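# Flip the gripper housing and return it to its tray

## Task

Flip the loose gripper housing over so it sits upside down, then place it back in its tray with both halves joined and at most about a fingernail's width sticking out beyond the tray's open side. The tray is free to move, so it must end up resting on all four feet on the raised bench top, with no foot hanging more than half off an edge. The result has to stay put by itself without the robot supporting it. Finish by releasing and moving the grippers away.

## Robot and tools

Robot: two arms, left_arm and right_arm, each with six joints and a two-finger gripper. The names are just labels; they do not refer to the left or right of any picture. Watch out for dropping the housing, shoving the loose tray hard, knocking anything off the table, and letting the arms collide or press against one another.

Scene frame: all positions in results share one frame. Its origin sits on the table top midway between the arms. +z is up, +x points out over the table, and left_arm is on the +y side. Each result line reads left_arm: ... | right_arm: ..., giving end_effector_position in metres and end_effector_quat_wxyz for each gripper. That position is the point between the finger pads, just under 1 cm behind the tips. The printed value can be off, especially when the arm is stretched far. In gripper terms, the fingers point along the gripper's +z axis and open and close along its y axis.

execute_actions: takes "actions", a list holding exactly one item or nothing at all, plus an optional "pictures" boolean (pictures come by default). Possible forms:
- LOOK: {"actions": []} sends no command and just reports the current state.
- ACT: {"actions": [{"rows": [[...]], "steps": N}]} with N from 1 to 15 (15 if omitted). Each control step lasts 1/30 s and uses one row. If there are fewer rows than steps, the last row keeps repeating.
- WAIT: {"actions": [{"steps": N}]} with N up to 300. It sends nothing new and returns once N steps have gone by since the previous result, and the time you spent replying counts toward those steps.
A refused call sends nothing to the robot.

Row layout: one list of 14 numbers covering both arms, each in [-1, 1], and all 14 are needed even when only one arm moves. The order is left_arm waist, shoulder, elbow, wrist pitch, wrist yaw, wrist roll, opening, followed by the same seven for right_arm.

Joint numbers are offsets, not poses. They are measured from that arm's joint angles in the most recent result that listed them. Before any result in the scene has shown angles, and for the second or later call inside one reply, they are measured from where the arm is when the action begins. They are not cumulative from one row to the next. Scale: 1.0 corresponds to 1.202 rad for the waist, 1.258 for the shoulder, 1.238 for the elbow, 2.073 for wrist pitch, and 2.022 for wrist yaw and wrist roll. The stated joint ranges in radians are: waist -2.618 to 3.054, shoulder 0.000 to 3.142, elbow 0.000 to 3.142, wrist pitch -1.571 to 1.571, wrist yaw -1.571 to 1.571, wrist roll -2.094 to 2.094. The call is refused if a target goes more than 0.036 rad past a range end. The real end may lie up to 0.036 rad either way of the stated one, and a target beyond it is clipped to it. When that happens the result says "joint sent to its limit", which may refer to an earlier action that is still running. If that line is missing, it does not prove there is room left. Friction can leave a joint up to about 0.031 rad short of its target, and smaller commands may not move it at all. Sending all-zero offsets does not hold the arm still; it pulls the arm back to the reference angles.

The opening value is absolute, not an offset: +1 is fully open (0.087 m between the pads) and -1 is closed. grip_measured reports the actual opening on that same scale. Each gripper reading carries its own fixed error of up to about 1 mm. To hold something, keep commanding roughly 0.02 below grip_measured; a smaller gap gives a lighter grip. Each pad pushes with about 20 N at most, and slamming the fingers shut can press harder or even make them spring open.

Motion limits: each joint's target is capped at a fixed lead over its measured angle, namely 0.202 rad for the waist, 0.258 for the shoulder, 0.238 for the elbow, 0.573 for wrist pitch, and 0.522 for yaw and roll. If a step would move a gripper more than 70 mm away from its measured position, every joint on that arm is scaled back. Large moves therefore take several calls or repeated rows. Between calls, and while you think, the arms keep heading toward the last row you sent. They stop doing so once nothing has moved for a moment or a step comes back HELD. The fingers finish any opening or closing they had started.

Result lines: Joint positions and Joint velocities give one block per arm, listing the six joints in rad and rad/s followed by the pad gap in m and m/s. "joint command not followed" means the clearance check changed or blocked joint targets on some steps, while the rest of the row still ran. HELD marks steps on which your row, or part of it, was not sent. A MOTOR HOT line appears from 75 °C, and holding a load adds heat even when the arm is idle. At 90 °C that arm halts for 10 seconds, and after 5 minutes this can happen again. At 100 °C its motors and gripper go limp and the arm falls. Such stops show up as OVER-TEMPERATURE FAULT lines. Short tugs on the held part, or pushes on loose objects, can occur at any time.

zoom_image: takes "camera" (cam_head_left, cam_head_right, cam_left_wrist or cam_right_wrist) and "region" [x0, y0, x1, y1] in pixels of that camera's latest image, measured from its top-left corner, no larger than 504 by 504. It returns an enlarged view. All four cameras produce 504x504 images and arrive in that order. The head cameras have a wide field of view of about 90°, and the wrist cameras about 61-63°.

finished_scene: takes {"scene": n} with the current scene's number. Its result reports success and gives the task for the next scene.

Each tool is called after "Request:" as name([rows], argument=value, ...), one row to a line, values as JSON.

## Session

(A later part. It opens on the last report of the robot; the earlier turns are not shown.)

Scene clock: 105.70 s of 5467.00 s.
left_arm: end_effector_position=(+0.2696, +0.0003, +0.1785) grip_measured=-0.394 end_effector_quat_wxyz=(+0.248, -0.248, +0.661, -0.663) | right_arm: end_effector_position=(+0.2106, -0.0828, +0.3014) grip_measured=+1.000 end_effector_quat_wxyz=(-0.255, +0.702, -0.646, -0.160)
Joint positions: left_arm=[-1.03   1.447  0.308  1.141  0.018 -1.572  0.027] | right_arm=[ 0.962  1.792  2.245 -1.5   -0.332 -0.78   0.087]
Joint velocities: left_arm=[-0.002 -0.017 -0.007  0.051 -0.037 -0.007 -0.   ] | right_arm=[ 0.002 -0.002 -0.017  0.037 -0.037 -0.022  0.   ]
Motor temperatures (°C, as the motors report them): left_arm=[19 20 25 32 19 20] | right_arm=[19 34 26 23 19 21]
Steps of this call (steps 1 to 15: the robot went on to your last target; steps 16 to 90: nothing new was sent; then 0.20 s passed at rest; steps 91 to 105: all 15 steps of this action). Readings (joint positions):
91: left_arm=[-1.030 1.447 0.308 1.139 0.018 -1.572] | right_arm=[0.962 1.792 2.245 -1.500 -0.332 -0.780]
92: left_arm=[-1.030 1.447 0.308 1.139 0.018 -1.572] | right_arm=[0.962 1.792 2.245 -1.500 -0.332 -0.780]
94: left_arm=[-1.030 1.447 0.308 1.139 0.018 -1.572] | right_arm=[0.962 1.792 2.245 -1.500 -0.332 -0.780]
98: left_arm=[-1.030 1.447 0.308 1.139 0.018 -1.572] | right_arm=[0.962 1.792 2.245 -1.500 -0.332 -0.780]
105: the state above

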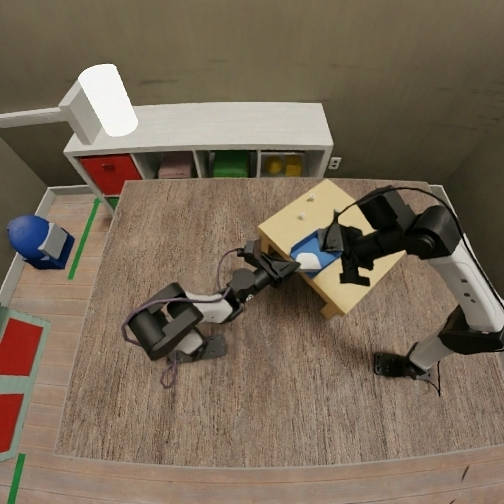

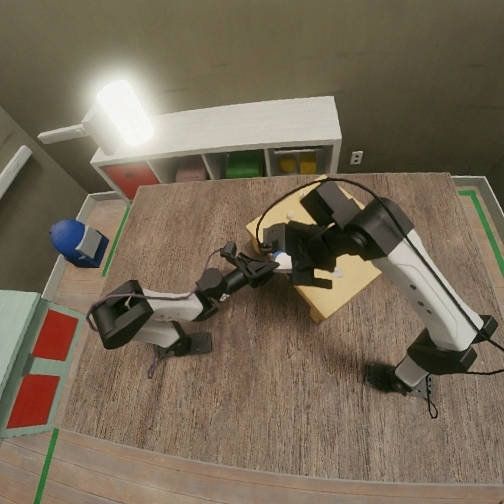

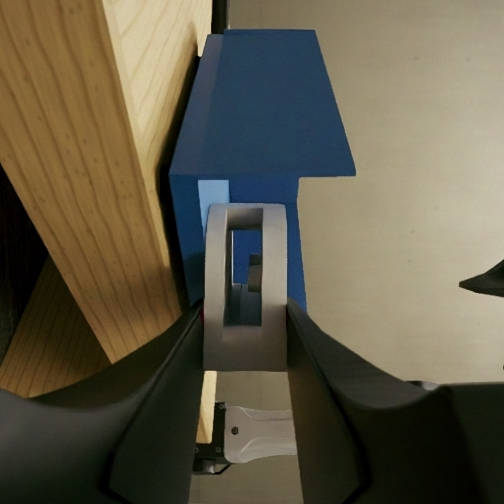

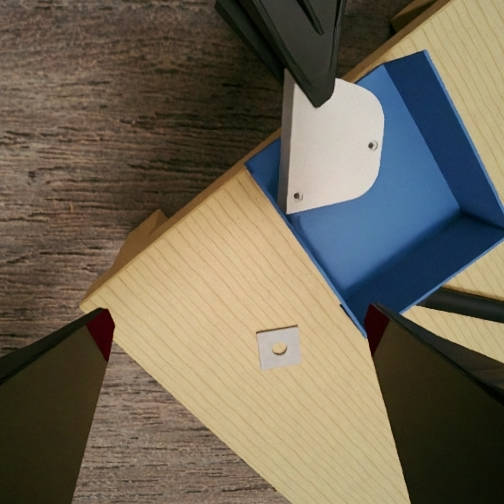

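Request:
execute_actions([
  {"rows":[[0.01,-0.02,0,0,0,0,-0.45, 0,0,0,0,0,0,1],[0.015,-0.04,0,-0.01,0,0,-0.45, 0,0,0,0,0,0,1],[0.015,-0.06,0,-0.025,0,0,-0.45, 0,0,0,0,0,0,1],[0.015,-0.09,0,-0.045,0,0,-0.45, 0,0,0,0,0,0,1],[0.015,-0.12,0,-0.065,0,0,-0.45, 0,0,0,0,0,0,1],[0.015,-0.16,0,-0.09,0,0,-0.45, 0,0,0,0,0,0,1],[0.015,-0.2,0,-0.115,0,0,-0.45, 0,0,0,0,0,0,1],[0.015,-0.25,0,-0.15,0,0,-0.45, 0,0,0,0,0,0,1],[0.015,-0.3,0,-0.18,0,0,-0.45, 0,0,0,0,0,0,1],[0.015,-0.35,0,-0.21,0,0,-0.45, 0,0,0,0,0,0,1],[0.015,-0.4,0,-0.24,0,0,-0.45, 0,0,0,0,0,0,1],[0.015,-0.46,0,-0.28,0,0,-0.45, 0,0,0,0,0,0,1],[0.015,-0.52,0,-0.315,0,0,-0.45, 0,0,0,0,0,0,1],[0.015,-0.58,0,-0.35,0,0,-0.45, 0,0,0,0,0,0,1],[0.015,-0.64,0,-0.39,0,0,-0.45, 0,0,0,0,0,0,1]]},
], pictures=false)

Request:
execute_actions([
  {"steps":15},
])

Request:
execute_actions([
  {"rows":[[0,0,0,0,0,0.1,-0.45, 0,0,0,0,0,0,1],[0,0,0,0,0,0.2,-0.45, 0,0,0,0,0,0,1],[0,0,0,0,0,1,-0.45, 0,0,0,0,0,0,1]]},
], pictures=false)

Request:
execute_actions([
  {"rows":[[0,0,0,0,0,0.85,-0.45, 0,0,0,0,0,0,1]]},
], pictures=false)

Request:
execute_actions([
  {"steps":20},
])

Scene clock: 114.63 s of 5467.00 s.
left_arm: end_effector_position=(+0.2258, +0.0534, +0.2790) grip_measured=-0.394 end_effector_quat_wxyz=(-0.270, +0.231, -0.609, +0.709) | right_arm: end_effector_position=(+0.2106, -0.0828, +0.3014) grip_measured=+1.000 end_effector_quat_wxyz=(-0.255, +0.702, -0.646, -0.160)
Joint positions: left_arm=[-1.02   0.782  0.308  0.628  0.018 -1.572  0.026] | right_arm=[ 0.962  1.792  2.245 -1.5   -0.332 -0.78   0.087]
Joint velocities: left_arm=[ 0.007 -2.205 -0.002 -1.883  0.007  0.037 -0.001] | right_arm=[-0.012 -0.002  0.002 -0.051 -0.022  0.037  0.   ]
Motor temperatures (°C, as the motors report them): left_arm=[19 21 25 32 19 20] | right_arm=[19 33 26 23 19 21]
Steps of this call (steps 1 to 15: the robot went on to your last target; steps 16 to 90: nothing new was sent; then 5.43 s passed at rest; steps 91 to 105: all 15 steps of this action). Readings (joint positions):
91: left_arm=[-1.030 1.445 0.308 1.141 0.018 -1.572] | right_arm=[0.962 1.792 2.245 -1.500 -0.332 -0.780]
92: left_arm=[-1.028 1.439 0.308 1.137 0.018 -1.572] | right_arm=[0.962 1.792 2.245 -1.500 -0.332 -0.780]
94: left_arm=[-1.023 1.406 0.308 1.110 0.018 -1.572] | right_arm=[0.962 1.792 2.245 -1.500 -0.332 -0.780]
98: left_arm=[-1.020 1.247 0.308 0.996 0.018 -1.572] | right_arm=[0.962 1.792 2.245 -1.500 -0.332 -0.780]
105: the state above

Scene clock: 115.13 s of 5467.00 s.
left_arm: end_effector_position=(+0.2150, +0.0651, +0.2530) grip_measured=-0.394 end_effector_quat_wxyz=(+0.253, -0.249, +0.654, -0.668) | right_arm: end_effector_position=(+0.2106, -0.0828, +0.3014) grip_measured=+1.000 end_effector_quat_wxyz=(-0.255, +0.702, -0.646, -0.160)
Joint positions: left_arm=[-1.02   0.639  0.308  0.351  0.018 -1.572  0.027] | right_arm=[ 0.962  1.792  2.245 -1.5   -0.332 -0.78   0.087]
Joint velocities: left_arm=[-0.012 -0.012  0.002 -0.095  0.022  0.007  0.   ] | right_arm=[ 0.017 -0.002  0.002  0.081 -0.022 -0.081  0.   ]
Motor temperatures (°C, as the motors report them): left_arm=[19 21 25 32 19 20] | right_arm=[19 33 26 23 19 21]
Steps of this call (steps 1 to 15: the robot went on to your last target). Readings (joint positions):
1: left_arm=[-1.020 0.716 0.308 0.574 0.018 -1.572] | right_arm=[0.962 1.792 2.245 -1.500 -0.332 -0.780]
2: left_arm=[-1.020 0.671 0.308 0.541 0.018 -1.572] | right_arm=[0.962 1.792 2.245 -1.500 -0.332 -0.780]
4: left_arm=[-1.020 0.640 0.308 0.492 0.018 -1.572] | right_arm=[0.962 1.792 2.245 -1.500 -0.332 -0.780]
8: left_arm=[-1.020 0.639 0.308 0.398 0.018 -1.572] | right_arm=[0.962 1.792 2.245 -1.500 -0.332 -0.780]
15: the state above

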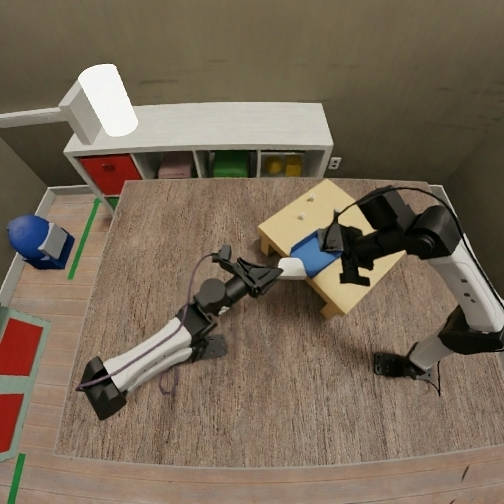

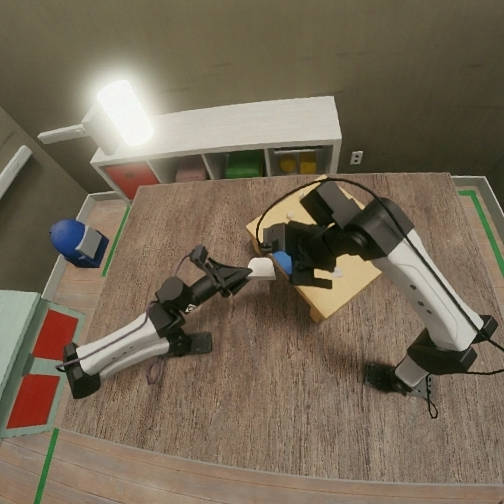

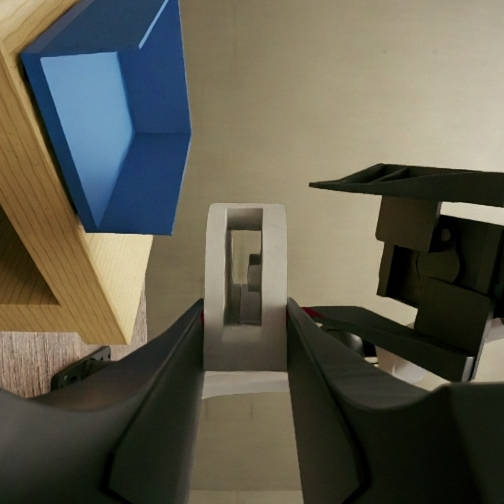

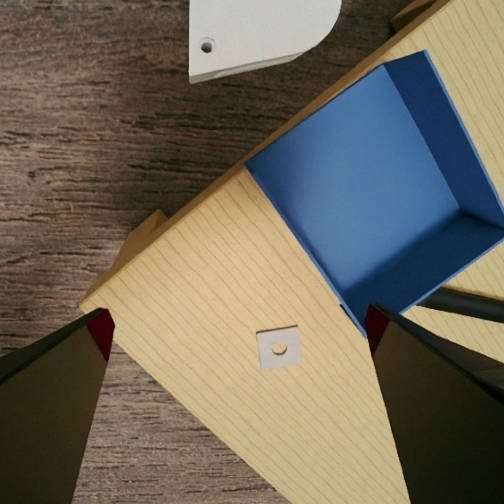

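Scene clock: 115.63 s of 5467.00 s.
left_arm: end_effector_position=(+0.2400, +0.0863, +0.2121) grip_measured=-0.395 end_effector_quat_wxyz=(+0.616, +0.216, +0.666, -0.361) | right_arm: end_effector_position=(+0.2106, -0.0828, +0.3014) grip_measured=+1.000 end_effector_quat_wxyz=(-0.255, +0.702, -0.646, -0.160)
Joint positions: left_arm=[-1.02   0.639  0.308  0.351  0.018 -0.218  0.026] | right_arm=[ 0.962  1.792  2.245 -1.5   -0.332 -0.78   0.087]
Joint velocities: left_arm=[ 0.002 -0.007  0.002  0.081 -0.007  2.777  0.   ] | right_arm=[-0.017  0.007 -0.017 -0.095  0.051 -0.007  0.   ]
Motor temperatures (°C, as the motors report them): left_arm=[19 21 25 32 19 20] | right_arm=[19 33 26 23 19 21]
Steps of this call (steps 1 to 15: all 15 steps of this action). Readings (joint positions):
1: left_arm=[-1.020 0.639 0.308 0.351 0.018 -1.545] | right_arm=[0.962 1.792 2.245 -1.500 -0.332 -0.780]
2: left_arm=[-1.020 0.639 0.308 0.351 0.018 -1.483] | right_arm=[0.962 1.792 2.245 -1.500 -0.332 -0.780]
4: left_arm=[-1.020 0.639 0.308 0.351 0.018 -1.294] | right_arm=[0.962 1.792 2.245 -1.500 -0.332 -0.780]
8: left_arm=[-1.020 0.639 0.308 0.351 0.018 -0.902] | right_arm=[0.962 1.792 2.245 -1.500 -0.332 -0.780]
15: the state above

Scene clock: 116.13 s of 5467.00 s.
left_arm: end_effector_position=(+0.2755, +0.1185, +0.2381) grip_measured=-0.395 end_effector_quat_wxyz=(+0.702, +0.599, +0.362, +0.130) | right_arm: end_effector_position=(+0.2106, -0.0828, +0.3014) grip_measured=+1.000 end_effector_quat_wxyz=(-0.255, +0.702, -0.646, -0.160)
Joint positions: left_arm=[-1.02   0.639  0.308  0.351  0.018  1.21   0.026] | right_arm=[ 0.962  1.792  2.245 -1.5   -0.332 -0.78   0.087]
Joint velocities: left_arm=[ 0.002 -0.002 -0.007  0.022 -0.007  1.824  0.   ] | right_arm=[ 0.002 -0.007  0.007 -0.081  0.051 -0.066  0.   ]
Motor temperatures (°C, as the motors report them): left_arm=[19 21 25 32 19 20] | right_arm=[19 33 26 23 19 21]
Steps of this call (steps 1 to 15: all 15 steps of this action). Readings (joint positions):
1: left_arm=[-1.020 0.639 0.308 0.351 0.018 -0.119] | right_arm=[0.962 1.792 2.245 -1.500 -0.332 -0.780]
2: left_arm=[-1.020 0.639 0.308 0.351 0.018 -0.022] | right_arm=[0.962 1.792 2.245 -1.500 -0.332 -0.780]
4: left_arm=[-1.020 0.639 0.308 0.351 0.018 0.173] | right_arm=[0.962 1.792 2.245 -1.500 -0.332 -0.780]
8: left_arm=[-1.020 0.639 0.308 0.351 0.018 0.564] | right_arm=[0.962 1.792 2.245 -1.500 -0.332 -0.780]
15: the state above

Scene clock: 116.80 s of 5467.00 s.
left_arm: end_effector_position=(+0.2772, +0.1203, +0.2494) grip_measured=-0.395 end_effector_quat_wxyz=(+0.677, +0.644, +0.275, +0.227) | right_arm: end_effector_position=(+0.2106, -0.0828, +0.3014) grip_measured=+1.000 end_effector_quat_wxyz=(-0.255, +0.702, -0.646, -0.160)
Joint positions: left_arm=[-1.02   0.639  0.308  0.351  0.018  1.49   0.026] | right_arm=[ 0.962  1.792  2.245 -1.5   -0.332 -0.78   0.087]
Joint velocities: left_arm=[ 0.007 -0.007  0.002 -0.007  0.051  0.022  0.001] | right_arm=[ 0.002 -0.007 -0.002 -0.022 -0.051 -0.007  0.   ]
Motor temperatures (°C, as the motors report them): left_arm=[19 21 25 32 19 20] | right_arm=[19 33 26 23 19 21]
Steps of this call (steps 1 to 20: the robot went on to your last target). Readings (joint positions):
1: left_arm=[-1.020 0.639 0.308 0.351 0.018 1.267] | right_arm=[0.962 1.792 2.245 -1.500 -0.332 -0.780]
2: left_arm=[-1.020 0.639 0.308 0.351 0.018 1.313] | right_arm=[0.962 1.792 2.245 -1.500 -0.332 -0.780]
4: left_arm=[-1.020 0.639 0.308 0.351 0.018 1.379] | right_arm=[0.962 1.792 2.245 -1.500 -0.332 -0.780]
8: left_arm=[-1.020 0.639 0.308 0.351 0.018 1.446] | right_arm=[0.962 1.792 2.245 -1.500 -0.332 -0.780]
20: the state above

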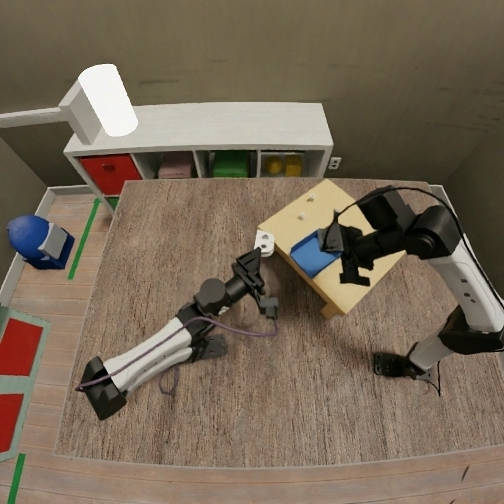

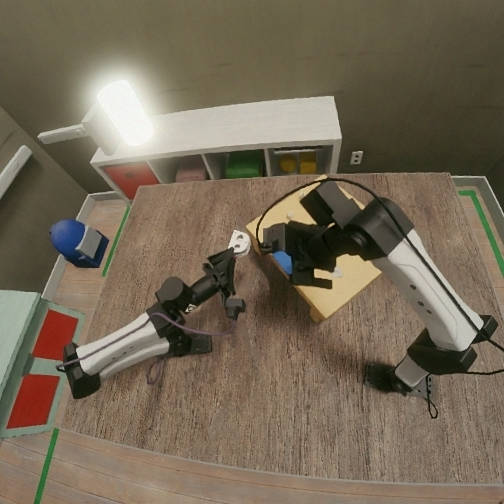

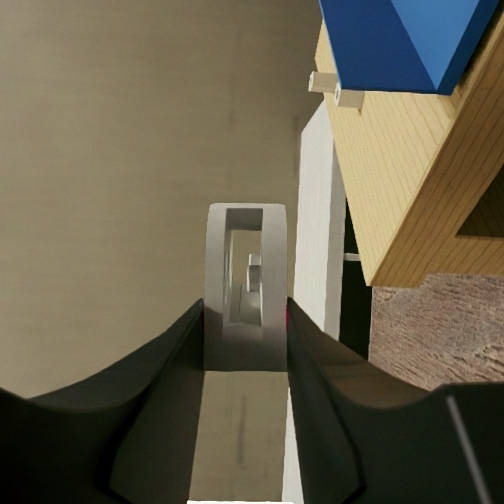

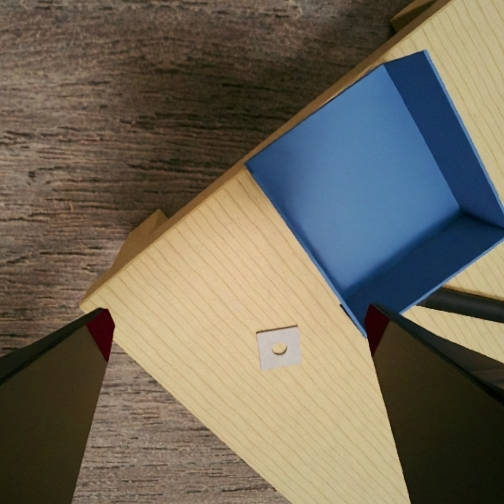

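Request:
execute_actions([
  {"rows":[[-0.04,0,0,0.03,0,0.045,-0.45, 0,0,0,0,0,0,1],[-0.08,0,0,0.06,0,0.045,-0.45, 0,0,0,0,0,0,1],[-0.12,0.03,0,0.09,0,0.045,-0.45, 0,0,0,0,0,0,1],[-0.16,0.07,0,0.12,0,0.045,-0.45, 0,0,0,0,0,0,1],[-0.192,0.11,0,0.14,0,0.045,-0.45, 0,0,0,0,0,0,1],[-0.192,0.15,0,0.16,0,0.045,-0.45, 0,0,0,0,0,0,1],[-0.192,0.19,0,0.18,0,0.045,-0.45, 0,0,0,0,0,0,1],[-0.192,0.23,0,0.2,0,0.045,-0.45, 0,0,0,0,0,0,1],[-0.192,0.27,0,0.22,0,0.045,-0.45, 0,0,0,0,0,0,1],[-0.192,0.3,0,0.235,0,0.045,-0.45, 0,0,0,0,0,0,1],[-0.192,0.33,0,0.235,0,0.045,-0.45, 0,0,0,0,0,0,1],[-0.192,0.36,0,0.235,0,0.045,-0.45, 0,0,0,0,0,0,1],[-0.192,0.38,0,0.235,0,0.045,-0.45, 0,0,0,0,0,0,1]]},
], pictures=false)

Request:
execute_actions([
  {"steps":12},
])

Scene clock: 121.33 s of 5467.00 s.
left_arm: end_effector_position=(+0.2536, +0.0236, +0.2047) grip_measured=-0.395 end_effector_quat_wxyz=(+0.669, +0.701, +0.179, +0.170) | right_arm: end_effector_position=(+0.2106, -0.0828, +0.3014) grip_measured=+1.000 end_effector_quat_wxyz=(-0.255, +0.702, -0.646, -0.160)
Joint positions: left_arm=[-1.245  1.103  0.308  0.75   0.021  1.57   0.026] | right_arm=[ 0.962  1.792  2.245 -1.5   -0.332 -0.78   0.087]
Joint velocities: left_arm=[ 0.007  0.398 -0.007  0.11  -0.022  0.007 -0.001] | right_arm=[ 0.002  0.002  0.007  0.007  0.007 -0.081  0.   ]
Motor temperatures (°C, as the motors report them): left_arm=[19 20 25 32 19 20] | right_arm=[19 33 26 23 19 21]
Steps of this call (steps 1 to 15: the robot went on to your last target; steps 16 to 90: nothing new was sent; then 1.03 s passed at rest; steps 91 to 105: all 15 steps of this action). Readings (joint positions):
91: left_arm=[-1.026 0.639 0.308 0.353 0.016 1.504] | right_arm=[0.962 1.792 2.245 -1.500 -0.332 -0.780]
92: left_arm=[-1.046 0.639 0.308 0.363 0.012 1.518] | right_arm=[0.962 1.792 2.245 -1.500 -0.332 -0.780]
94: left_arm=[-1.123 0.657 0.308 0.421 0.009 1.538] | right_arm=[0.962 1.792 2.245 -1.500 -0.332 -0.780]
98: left_arm=[-1.242 0.823 0.308 0.592 0.021 1.558] | right_arm=[0.962 1.792 2.245 -1.500 -0.332 -0.780]
105: the state above

Scene clock: 121.73 s of 5467.00 s.
left_arm: end_effector_position=(+0.2543, +0.0224, +0.2148) grip_measured=-0.395 end_effector_quat_wxyz=(+0.685, +0.686, +0.174, +0.175) | right_arm: end_effector_position=(+0.2106, -0.0828, +0.3014) grip_measured=+1.000 end_effector_quat_wxyz=(-0.255, +0.702, -0.646, -0.160)
Joint positions: left_arm=[-1.245  1.114  0.308  0.805  0.021  1.573  0.026] | right_arm=[ 0.962  1.792  2.245 -1.5   -0.332 -0.78   0.087]
Joint velocities: left_arm=[-0.007 -0.007 -0.012  0.051 -0.022 -0.037 -0.001] | right_arm=[ 0.007  0.002 -0.012  0.007  0.037 -0.051  0.   ]
Motor temperatures (°C, as the motors report them): left_arm=[19 20 25 32 19 20] | right_arm=[19 33 26 23 19 21]
Steps of this call (steps 1 to 12: the robot went on to your last target). Readings (joint positions):
1: left_arm=[-1.245 1.112 0.308 0.754 0.021 1.572] | right_arm=[0.962 1.792 2.245 -1.500 -0.332 -0.780]
2: left_arm=[-1.245 1.114 0.308 0.760 0.021 1.572] | right_arm=[0.962 1.792 2.245 -1.500 -0.332 -0.780]
4: left_arm=[-1.245 1.114 0.308 0.777 0.021 1.572] | right_arm=[0.962 1.792 2.245 -1.500 -0.332 -0.780]
8: left_arm=[-1.245 1.114 0.308 0.798 0.021 1.573] | right_arm=[0.962 1.792 2.245 -1.500 -0.332 -0.780]
12: the state above

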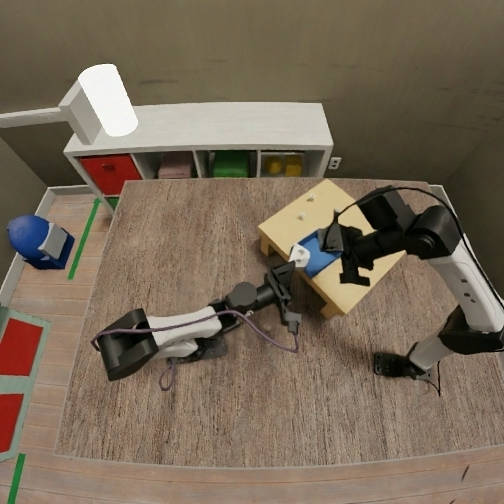

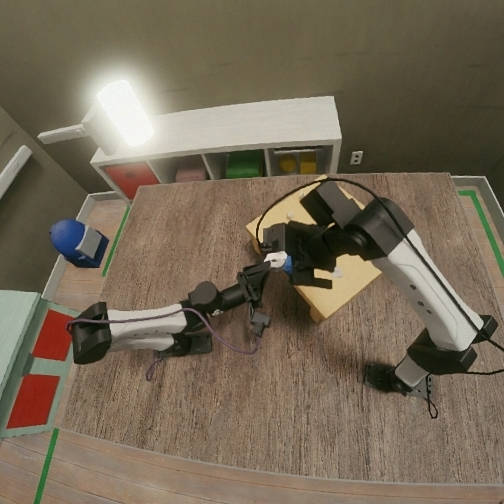

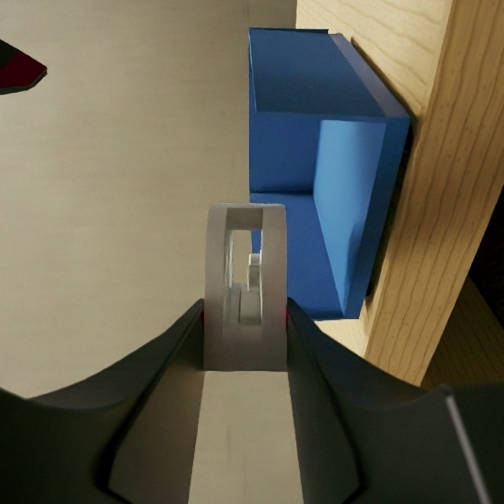

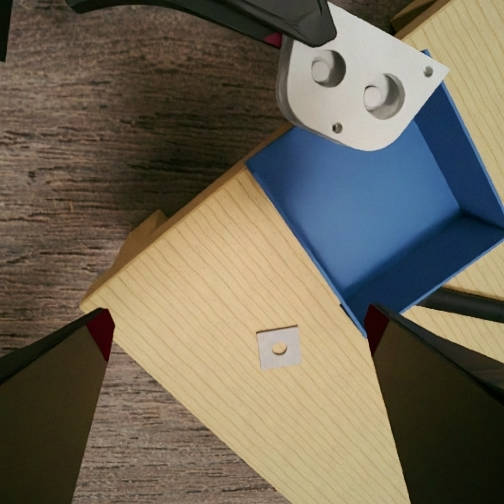

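Request:
execute_actions([
  {"rows":[[-0.01,0,0,0.03,0,0,-0.45, 0,0,0,0,0,0,1],[-0.018,0.01,0,0.045,0,0,-0.45, 0,0,0,0,0,0,1],[-0.018,0.03,0,0.06,0,0,-0.45, 0,0,0,0,0,0,1],[-0.018,0.05,0,0.075,0,0,-0.45, 0,0,0,0,0,0,1],[-0.018,0.07,0,0.09,0,0,-0.45, 0,0,0,0,0,0,1],[-0.018,0.09,0,0.105,0,0,-0.45, 0,0,0,0,0,0,1],[-0.018,0.11,0,0.12,0,0,-0.45, 0,0,0,0,0,0,1],[-0.018,0.13,0,0.135,0,0,-0.45, 0,0,0,0,0,0,1],[-0.018,0.15,0,0.15,0,0,-0.45, 0,0,0,0,0,0,1],[-0.018,0.17,0,0.165,0,0,-0.45, 0,0,0,0,0,0,1],[-0.018,0.19,0,0.165,0,0,-0.45, 0,0,0,0,0,0,1],[-0.018,0.205,0,0.165,0,0,-0.45, 0,0,0,0,0,0,1],[-0.018,0.22,0,0.165,0,0,-0.45, 0,0,0,0,0,0,1],[-0.018,0.235,0,0.165,0,0,-0.45, 0,0,0,0,0,0,1],[-0.018,0.248,0,0.165,0,0,-0.45, 0,0,0,0,0,0,1]]},
], pictures=false)

Request:
execute_actions([
  {"steps":14},
])

Scene clock: 126.23 s of 5467.00 s.
left_arm: end_effector_position=(+0.2619, -0.0011, +0.1867) grip_measured=-0.395 end_effector_quat_wxyz=(+0.688, +0.685, +0.169, +0.171) | right_arm: end_effector_position=(+0.2106, -0.0828, +0.3014) grip_measured=+1.000 end_effector_quat_wxyz=(-0.255, +0.702, -0.646, -0.160)
Joint positions: left_arm=[-1.259  1.385  0.308  1.082  0.021  1.573  0.026] | right_arm=[ 0.962  1.792  2.245 -1.5   -0.332 -0.78   0.087]
Joint velocities: left_arm=[ 0.012  0.545 -0.002  0.256  0.007  0.037 -0.001] | right_arm=[-0.012 -0.007 -0.007 -0.007 -0.007  0.022  0.   ]
Motor temperatures (°C, as the motors report them): left_arm=[19 20 25 33 19 20] | right_arm=[19 33 26 23 19 21]
Steps of this call (steps 1 to 30: the robot went on to your last target; steps 31 to 90: nothing new was sent; then 1.00 s passed at rest; steps 91 to 105: all 15 steps of this action). Readings (joint positions):
91: left_arm=[-1.246 1.114 0.308 0.811 0.021 1.573] | right_arm=[0.962 1.792 2.245 -1.500 -0.332 -0.780]
92: left_arm=[-1.248 1.114 0.308 0.818 0.021 1.573] | right_arm=[0.962 1.792 2.245 -1.500 -0.332 -0.780]
94: left_arm=[-1.256 1.128 0.308 0.855 0.021 1.573] | right_arm=[0.962 1.792 2.245 -1.500 -0.332 -0.780]
98: left_arm=[-1.259 1.220 0.308 0.954 0.021 1.573] | right_arm=[0.962 1.792 2.245 -1.500 -0.332 -0.780]
105: the state above

Scene clock: 126.70 s of 5467.00 s.
left_arm: end_effector_position=(+0.2629, -0.0029, +0.1847) grip_measured=-0.395 end_effector_quat_wxyz=(+0.689, +0.683, +0.168, +0.173) | right_arm: end_effector_position=(+0.2106, -0.0828, +0.3014) grip_measured=+1.000 end_effector_quat_wxyz=(-0.255, +0.702, -0.646, -0.160)
Joint positions: left_arm=[-1.259  1.415  0.308  1.117  0.021  1.575  0.026] | right_arm=[ 0.962  1.792  2.245 -1.5   -0.332 -0.78   0.087]
Joint velocities: left_arm=[-0.012  0.007  0.002 -0.037 -0.037  0.022 -0.   ] | right_arm=[-0.002 -0.017 -0.002 -0.051 -0.037  0.007  0.   ]
Motor temperatures (°C, as the motors report them): left_arm=[19 21 25 33 19 20] | right_arm=[19 33 26 23 19 21]
Steps of this call (steps 1 to 14: the robot went on to your last target). Readings (joint positions):
1: left_arm=[-1.259 1.401 0.308 1.088 0.021 1.574] | right_arm=[0.962 1.792 2.245 -1.500 -0.332 -0.780]
2: left_arm=[-1.259 1.410 0.308 1.101 0.021 1.575] | right_arm=[0.962 1.792 2.245 -1.500 -0.332 -0.780]
4: left_arm=[-1.259 1.414 0.308 1.108 0.021 1.575] | right_arm=[0.962 1.792 2.245 -1.500 -0.332 -0.780]
8: left_arm=[-1.259 1.415 0.308 1.114 0.021 1.575] | right_arm=[0.962 1.792 2.245 -1.500 -0.332 -0.780]
14: the state above

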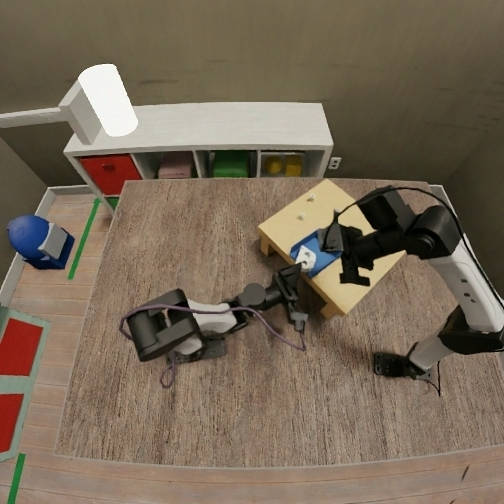

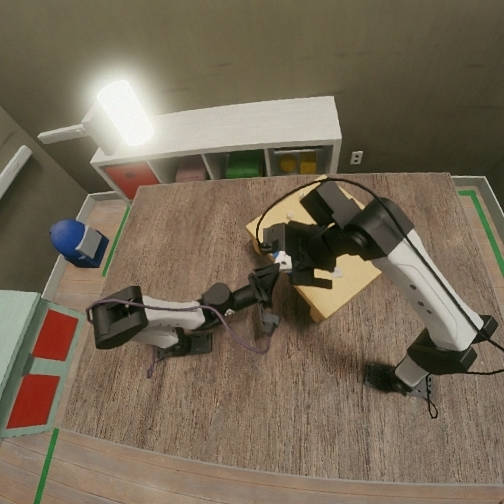

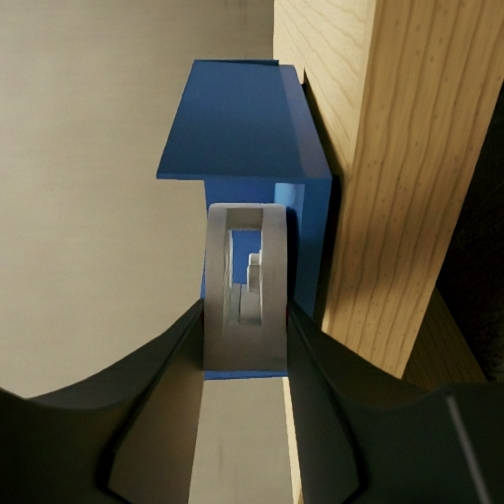

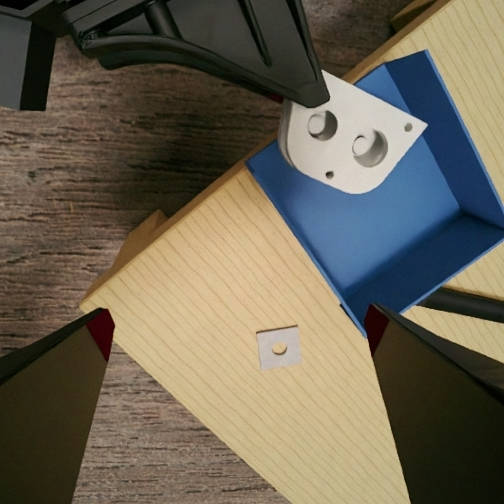

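Request:
execute_actions([
  {"rows":[[0,0.01,0,0.01,0,0,-0.45, 0,0,0,0,0,0,1],[0,0.015,0,0.01,0,0,-0.45, 0,0,0,0,0,0,1],[0,0.02,0,0.01,0,0,-0.45, 0,0,0,0,0,0,1],[0,0.02,0,0.01,0,0,-0.45, 0,0,0,0,0,0,1],[0,0.02,0,0.01,0,0,-0.45, 0,0,0,0,0,0,1],[0,0.02,0,0.01,0,0,-0.45, 0,0,0,0,0,0,1],[0,0.02,0,0.01,0,0,-0.4, 0,0,0,0,0,0,1],[0,0.02,0,0.01,0,0,-0.37, 0,0,0,0,0,0,1],[0,0.02,0,0.01,0,0,-0.33, 0,0,0,0,0,0,1],[0,0.02,0,0.01,0,0,-0.28, 0,0,0,0,0,0,1],[0,0.02,0,0.01,0,0,-0.2, 0,0,0,0,0,0,1],[0,0.02,0,0.01,0,0,-0.1, 0,0,0,0,0,0,1],[0,0.02,0,0.01,0,0,0.1, 0,0,0,0,0,0,1]]},
])

Request:
execute_actions([
  {"rows":[[0,-0.02,-0.02,0,0,0,0.1, 0,0,0,0,0,0,1],[0,-0.04,-0.035,-0.005,0,0,0.1, 0,0,0,0,0,0,1],[0,-0.06,-0.05,-0.01,0,0,0.1, 0,0,0,0,0,0,1],[0,-0.08,-0.06,-0.015,0,0,0.1, 0,0,0,0,0,0,1],[0,-0.1,-0.075,-0.02,0,0,0.1, 0,0,0,0,0,0,1],[0,-0.12,-0.09,-0.025,0,0,0.1, 0,0,0,0,0,0,1],[0,-0.14,-0.1,-0.03,0,0,0.1, 0,0,0,0,0,0,1],[0,-0.155,-0.11,-0.03,0,0,0.1, 0,0,0,0,0,0,1]]},
])

Scene clock: 132.47 s of 5467.00 s.
left_arm: end_effector_position=(+0.2632, -0.0036, +0.1819) grip_measured=+0.093 end_effector_quat_wxyz=(+0.687, +0.685, +0.168, +0.172) | right_arm: end_effector_position=(+0.2106, -0.0828, +0.3014) grip_measured=+1.000 end_effector_quat_wxyz=(-0.255, +0.702, -0.646, -0.160)
Joint positions: left_arm=[-1.259  1.426  0.308  1.122  0.021  1.576  0.048] | right_arm=[ 0.962  1.792  2.245 -1.5   -0.332 -0.78   0.087]
Joint velocities: left_arm=[ 0.002 -0.027 -0.017 -0.007 -0.007  0.022  0.012] | right_arm=[-0.002 -0.002 -0.002  0.007  0.007 -0.022  0.   ]
Motor temperatures (°C, as the motors report them): left_arm=[19 21 25 33 19 20] | right_arm=[19 33 26 24 19 21]
Steps of this call (steps 1 to 30: the robot went on to your last target; steps 31 to 90: nothing new was sent; then 2.27 s passed at rest; steps 91 to 105: all 15 steps of this action). Readings (joint positions):
91: left_arm=[-1.259 1.415 0.308 1.118 0.021 1.575] | right_arm=[0.962 1.792 2.245 -1.500 -0.332 -0.780]
92: left_arm=[-1.259 1.415 0.308 1.118 0.021 1.575] | right_arm=[0.962 1.792 2.245 -1.500 -0.332 -0.780]
94: left_arm=[-1.259 1.421 0.308 1.118 0.021 1.575] | right_arm=[0.962 1.792 2.245 -1.500 -0.332 -0.780]
98: left_arm=[-1.259 1.426 0.308 1.122 0.021 1.576] | right_arm=[0.962 1.792 2.245 -1.500 -0.332 -0.780]
105: the state above

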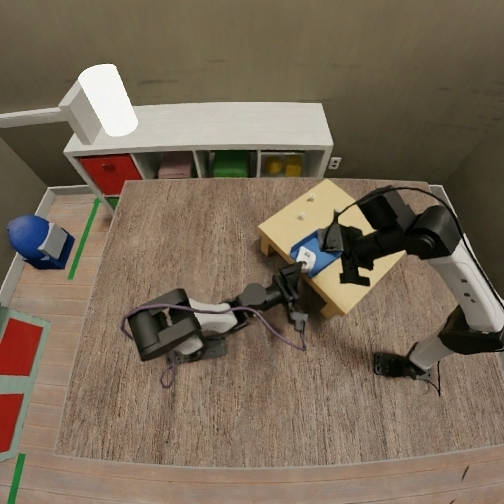

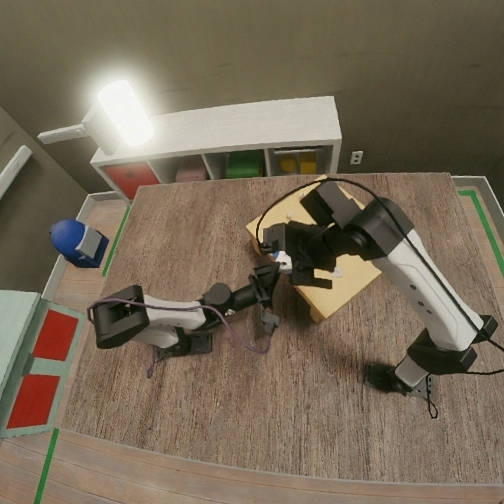

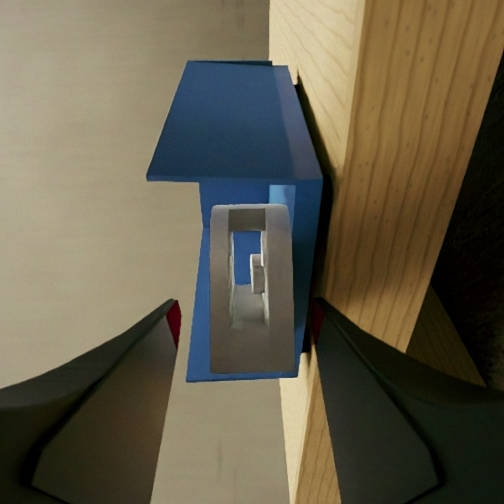

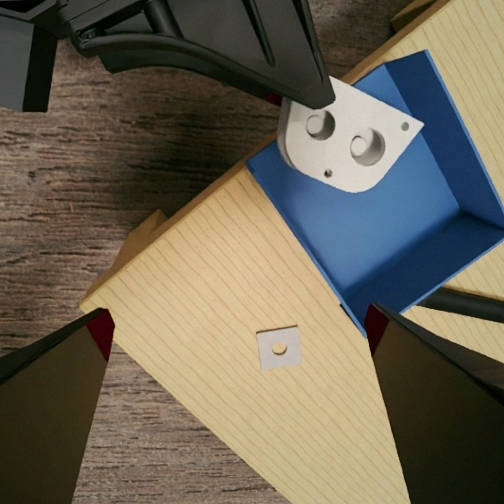

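Scene clock: 132.97 s of 5467.00 s.
left_arm: end_effector_position=(+0.2465, +0.0266, +0.1895) grip_measured=+0.100 end_effector_quat_wxyz=(+0.698, +0.675, +0.165, +0.175) | right_arm: end_effector_position=(+0.2106, -0.0828, +0.3014) grip_measured=+1.000 end_effector_quat_wxyz=(-0.255, +0.702, -0.646, -0.160)
Joint positions: left_arm=[-1.259  1.242  0.192  1.085  0.021  1.576  0.048] | right_arm=[ 0.962  1.792  2.245 -1.5   -0.332 -0.78   0.087]
Joint velocities: left_arm=[-0.012 -0.002 -0.007 -0.037  0.051  0.037  0.001] | right_arm=[-0.002 -0.012 -0.007  0.022  0.066 -0.081  0.   ]
Motor temperatures (°C, as the motors report them): left_arm=[19 21 25 33 19 20] | right_arm=[19 33 26 24 19 21]
Steps of this call (steps 1 to 15: all 15 steps of this action). Readings (joint positions):
1: left_arm=[-1.259 1.425 0.308 1.122 0.021 1.576] | right_arm=[0.962 1.792 2.245 -1.500 -0.332 -0.780]
2: left_arm=[-1.259 1.419 0.305 1.122 0.021 1.576] | right_arm=[0.962 1.792 2.245 -1.500 -0.332 -0.780]
4: left_arm=[-1.259 1.384 0.282 1.118 0.021 1.576] | right_arm=[0.962 1.792 2.245 -1.500 -0.332 -0.780]
8: left_arm=[-1.259 1.281 0.217 1.101 0.021 1.576] | right_arm=[0.962 1.792 2.245 -1.500 -0.332 -0.780]
15: the state above

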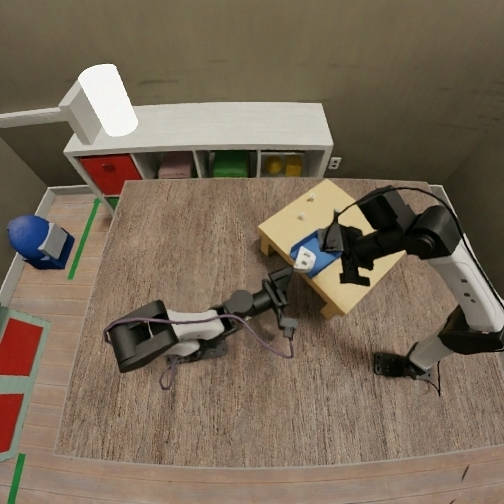

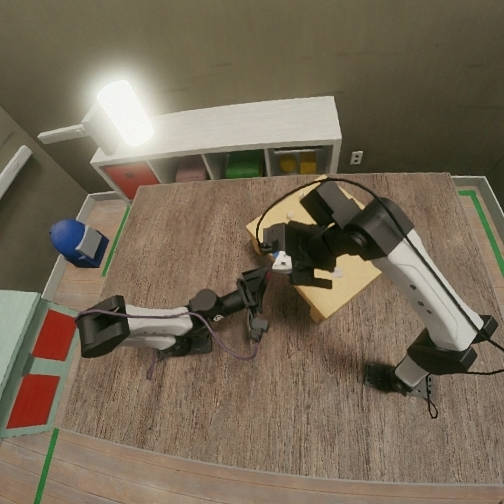

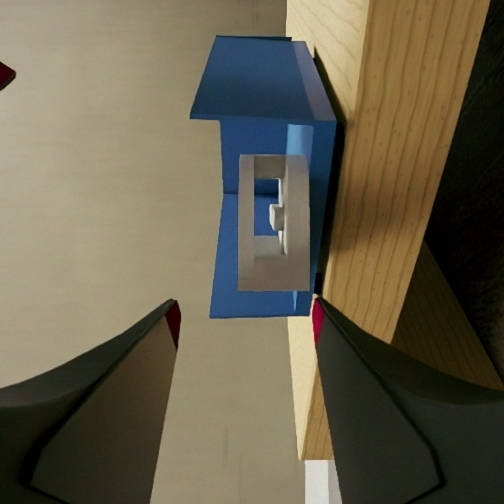

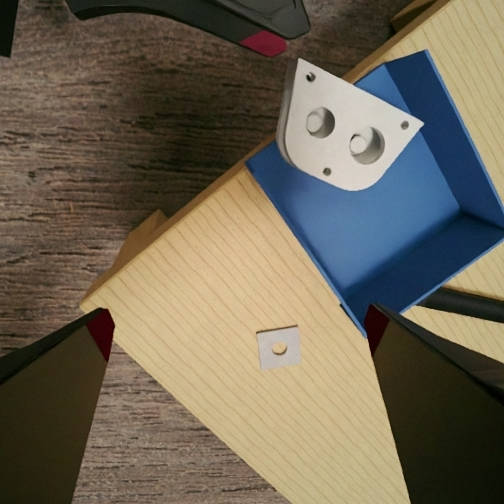

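Request:
execute_actions([
  {"rows":[[0,-0.1,0,-0.08,0,-0.1,-0.3, 0,0,0,0,0,0,1],[0,-0.2,0,-0.15,0,-0.2,-0.6, 0,0,0,0,0,0,1],[0,-0.2,0.02,-0.19,0,-0.4,-0.6, 0,0,0,0,0,0,1],[0.02,-0.2,0.04,-0.19,0,-0.783,-0.6, 0,0,0,0,0,0,1],[0.04,-0.2,0.06,-0.19,0,-0.783,-0.6, 0,0,0,0,0,0,1],[0.06,-0.2,0.08,-0.19,0,-0.783,-0.6, 0,0,0,0,0,0,1],[0.108,-0.2,0.097,-0.19,0,-0.783,-0.6, 0,0,0,0,0,0,1]]},
], pictures=false)

Request:
execute_actions([
  {"steps":20},
])

Scene clock: 137.53 s of 5467.00 s.
left_arm: end_effector_position=(+0.2535, +0.0405, +0.1911) grip_measured=-0.600 end_effector_quat_wxyz=(+0.675, +0.401, +0.569, -0.244) | right_arm: end_effector_position=(+0.2106, -0.0828, +0.3014) grip_measured=+1.000 end_effector_quat_wxyz=(-0.255, +0.702, -0.646, -0.160)
Joint positions: left_arm=[-1.136  0.997  0.298  0.731  0.02   0.267  0.018] | right_arm=[ 0.962  1.792  2.245 -1.5   -0.332 -0.78   0.087]
Joint velocities: left_arm=[ 0.002  0.002 -0.012 -0.198 -0.051 -1.81   0.   ] | right_arm=[-0.007  0.007 -0.007  0.022 -0.007  0.022  0.   ]
Motor temperatures (°C, as the motors report them): left_arm=[19 21 25 33 19 20] | right_arm=[19 33 26 24 19 21]
Steps of this call (steps 1 to 15: the robot went on to your last target; steps 16 to 90: nothing new was sent; then 1.07 s passed at rest; steps 91 to 105: all 15 steps of this action). Readings (joint positions):
91: left_arm=[-1.259 1.226 0.192 1.056 0.021 1.549] | right_arm=[0.962 1.792 2.245 -1.500 -0.332 -0.780]
92: left_arm=[-1.259 1.175 0.192 0.994 0.021 1.488] | right_arm=[0.962 1.792 2.245 -1.500 -0.332 -0.780]
94: left_arm=[-1.257 1.050 0.196 0.888 0.022 1.300] | right_arm=[0.962 1.792 2.245 -1.500 -0.332 -0.780]
98: left_arm=[-1.177 0.997 0.273 0.792 0.027 0.909] | right_arm=[0.962 1.792 2.245 -1.500 -0.332 -0.780]
105: the state above

Scene clock: 138.20 s of 5467.00 s.
left_arm: end_effector_position=(+0.2441, +0.0349, +0.1842) grip_measured=-0.600 end_effector_quat_wxyz=(+0.630, +0.326, +0.624, -0.328) | right_arm: end_effector_position=(+0.2106, -0.0828, +0.3014) grip_measured=+1.000 end_effector_quat_wxyz=(-0.255, +0.702, -0.646, -0.160)
Joint positions: left_arm=[-1.136  0.997  0.298  0.709  0.02   0.002  0.018] | right_arm=[ 0.962  1.792  2.245 -1.5   -0.332 -0.78   0.087]
Joint velocities: left_arm=[-0.002 -0.007 -0.007  0.037  0.007  0.022  0.001] | right_arm=[-0.002  0.002 -0.007 -0.081  0.007  0.022  0.   ]
Motor temperatures (°C, as the motors report them): left_arm=[19 21 25 33 19 20] | right_arm=[19 33 26 24 19 21]
Steps of this call (steps 1 to 20: the robot went on to your last target). Readings (joint positions):
1: left_arm=[-1.136 0.997 0.298 0.726 0.020 0.213] | right_arm=[0.962 1.792 2.245 -1.500 -0.332 -0.780]
2: left_arm=[-1.136 0.997 0.298 0.722 0.020 0.170] | right_arm=[0.962 1.792 2.245 -1.500 -0.332 -0.780]
4: left_arm=[-1.136 0.997 0.298 0.717 0.020 0.107] | right_arm=[0.962 1.792 2.245 -1.500 -0.332 -0.780]
8: left_arm=[-1.136 0.997 0.298 0.711 0.020 0.043] | right_arm=[0.962 1.792 2.245 -1.500 -0.332 -0.780]
20: the state above

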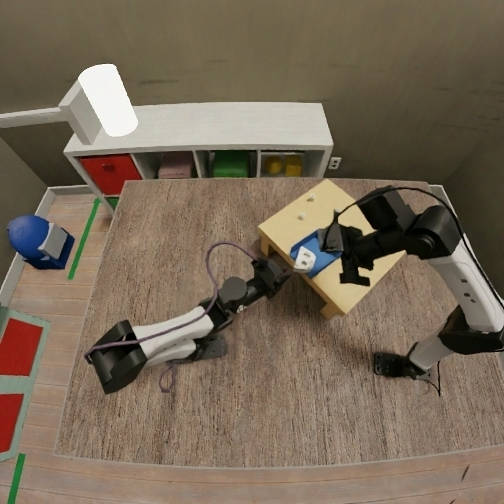

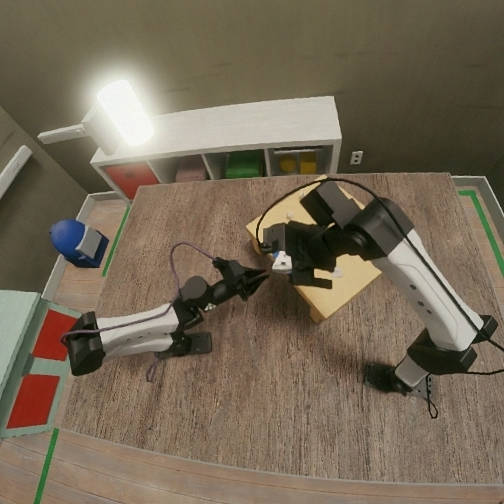

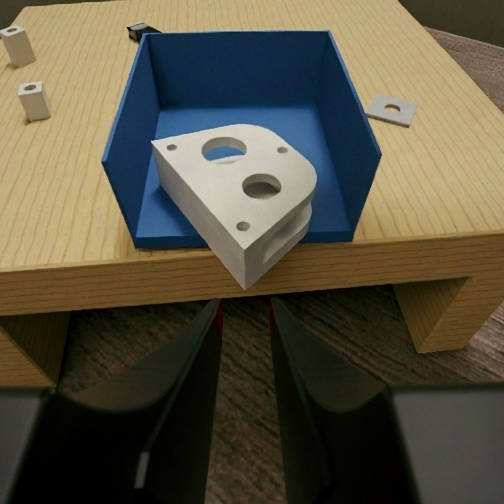

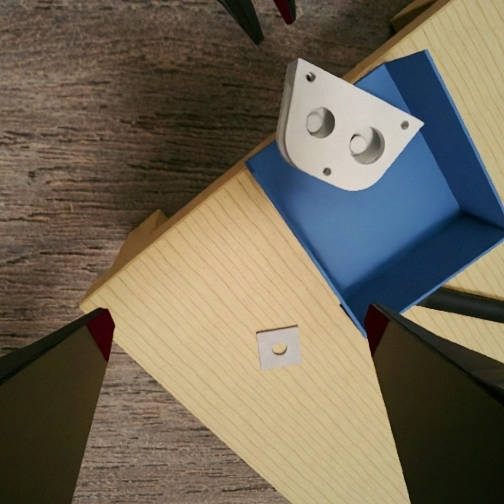

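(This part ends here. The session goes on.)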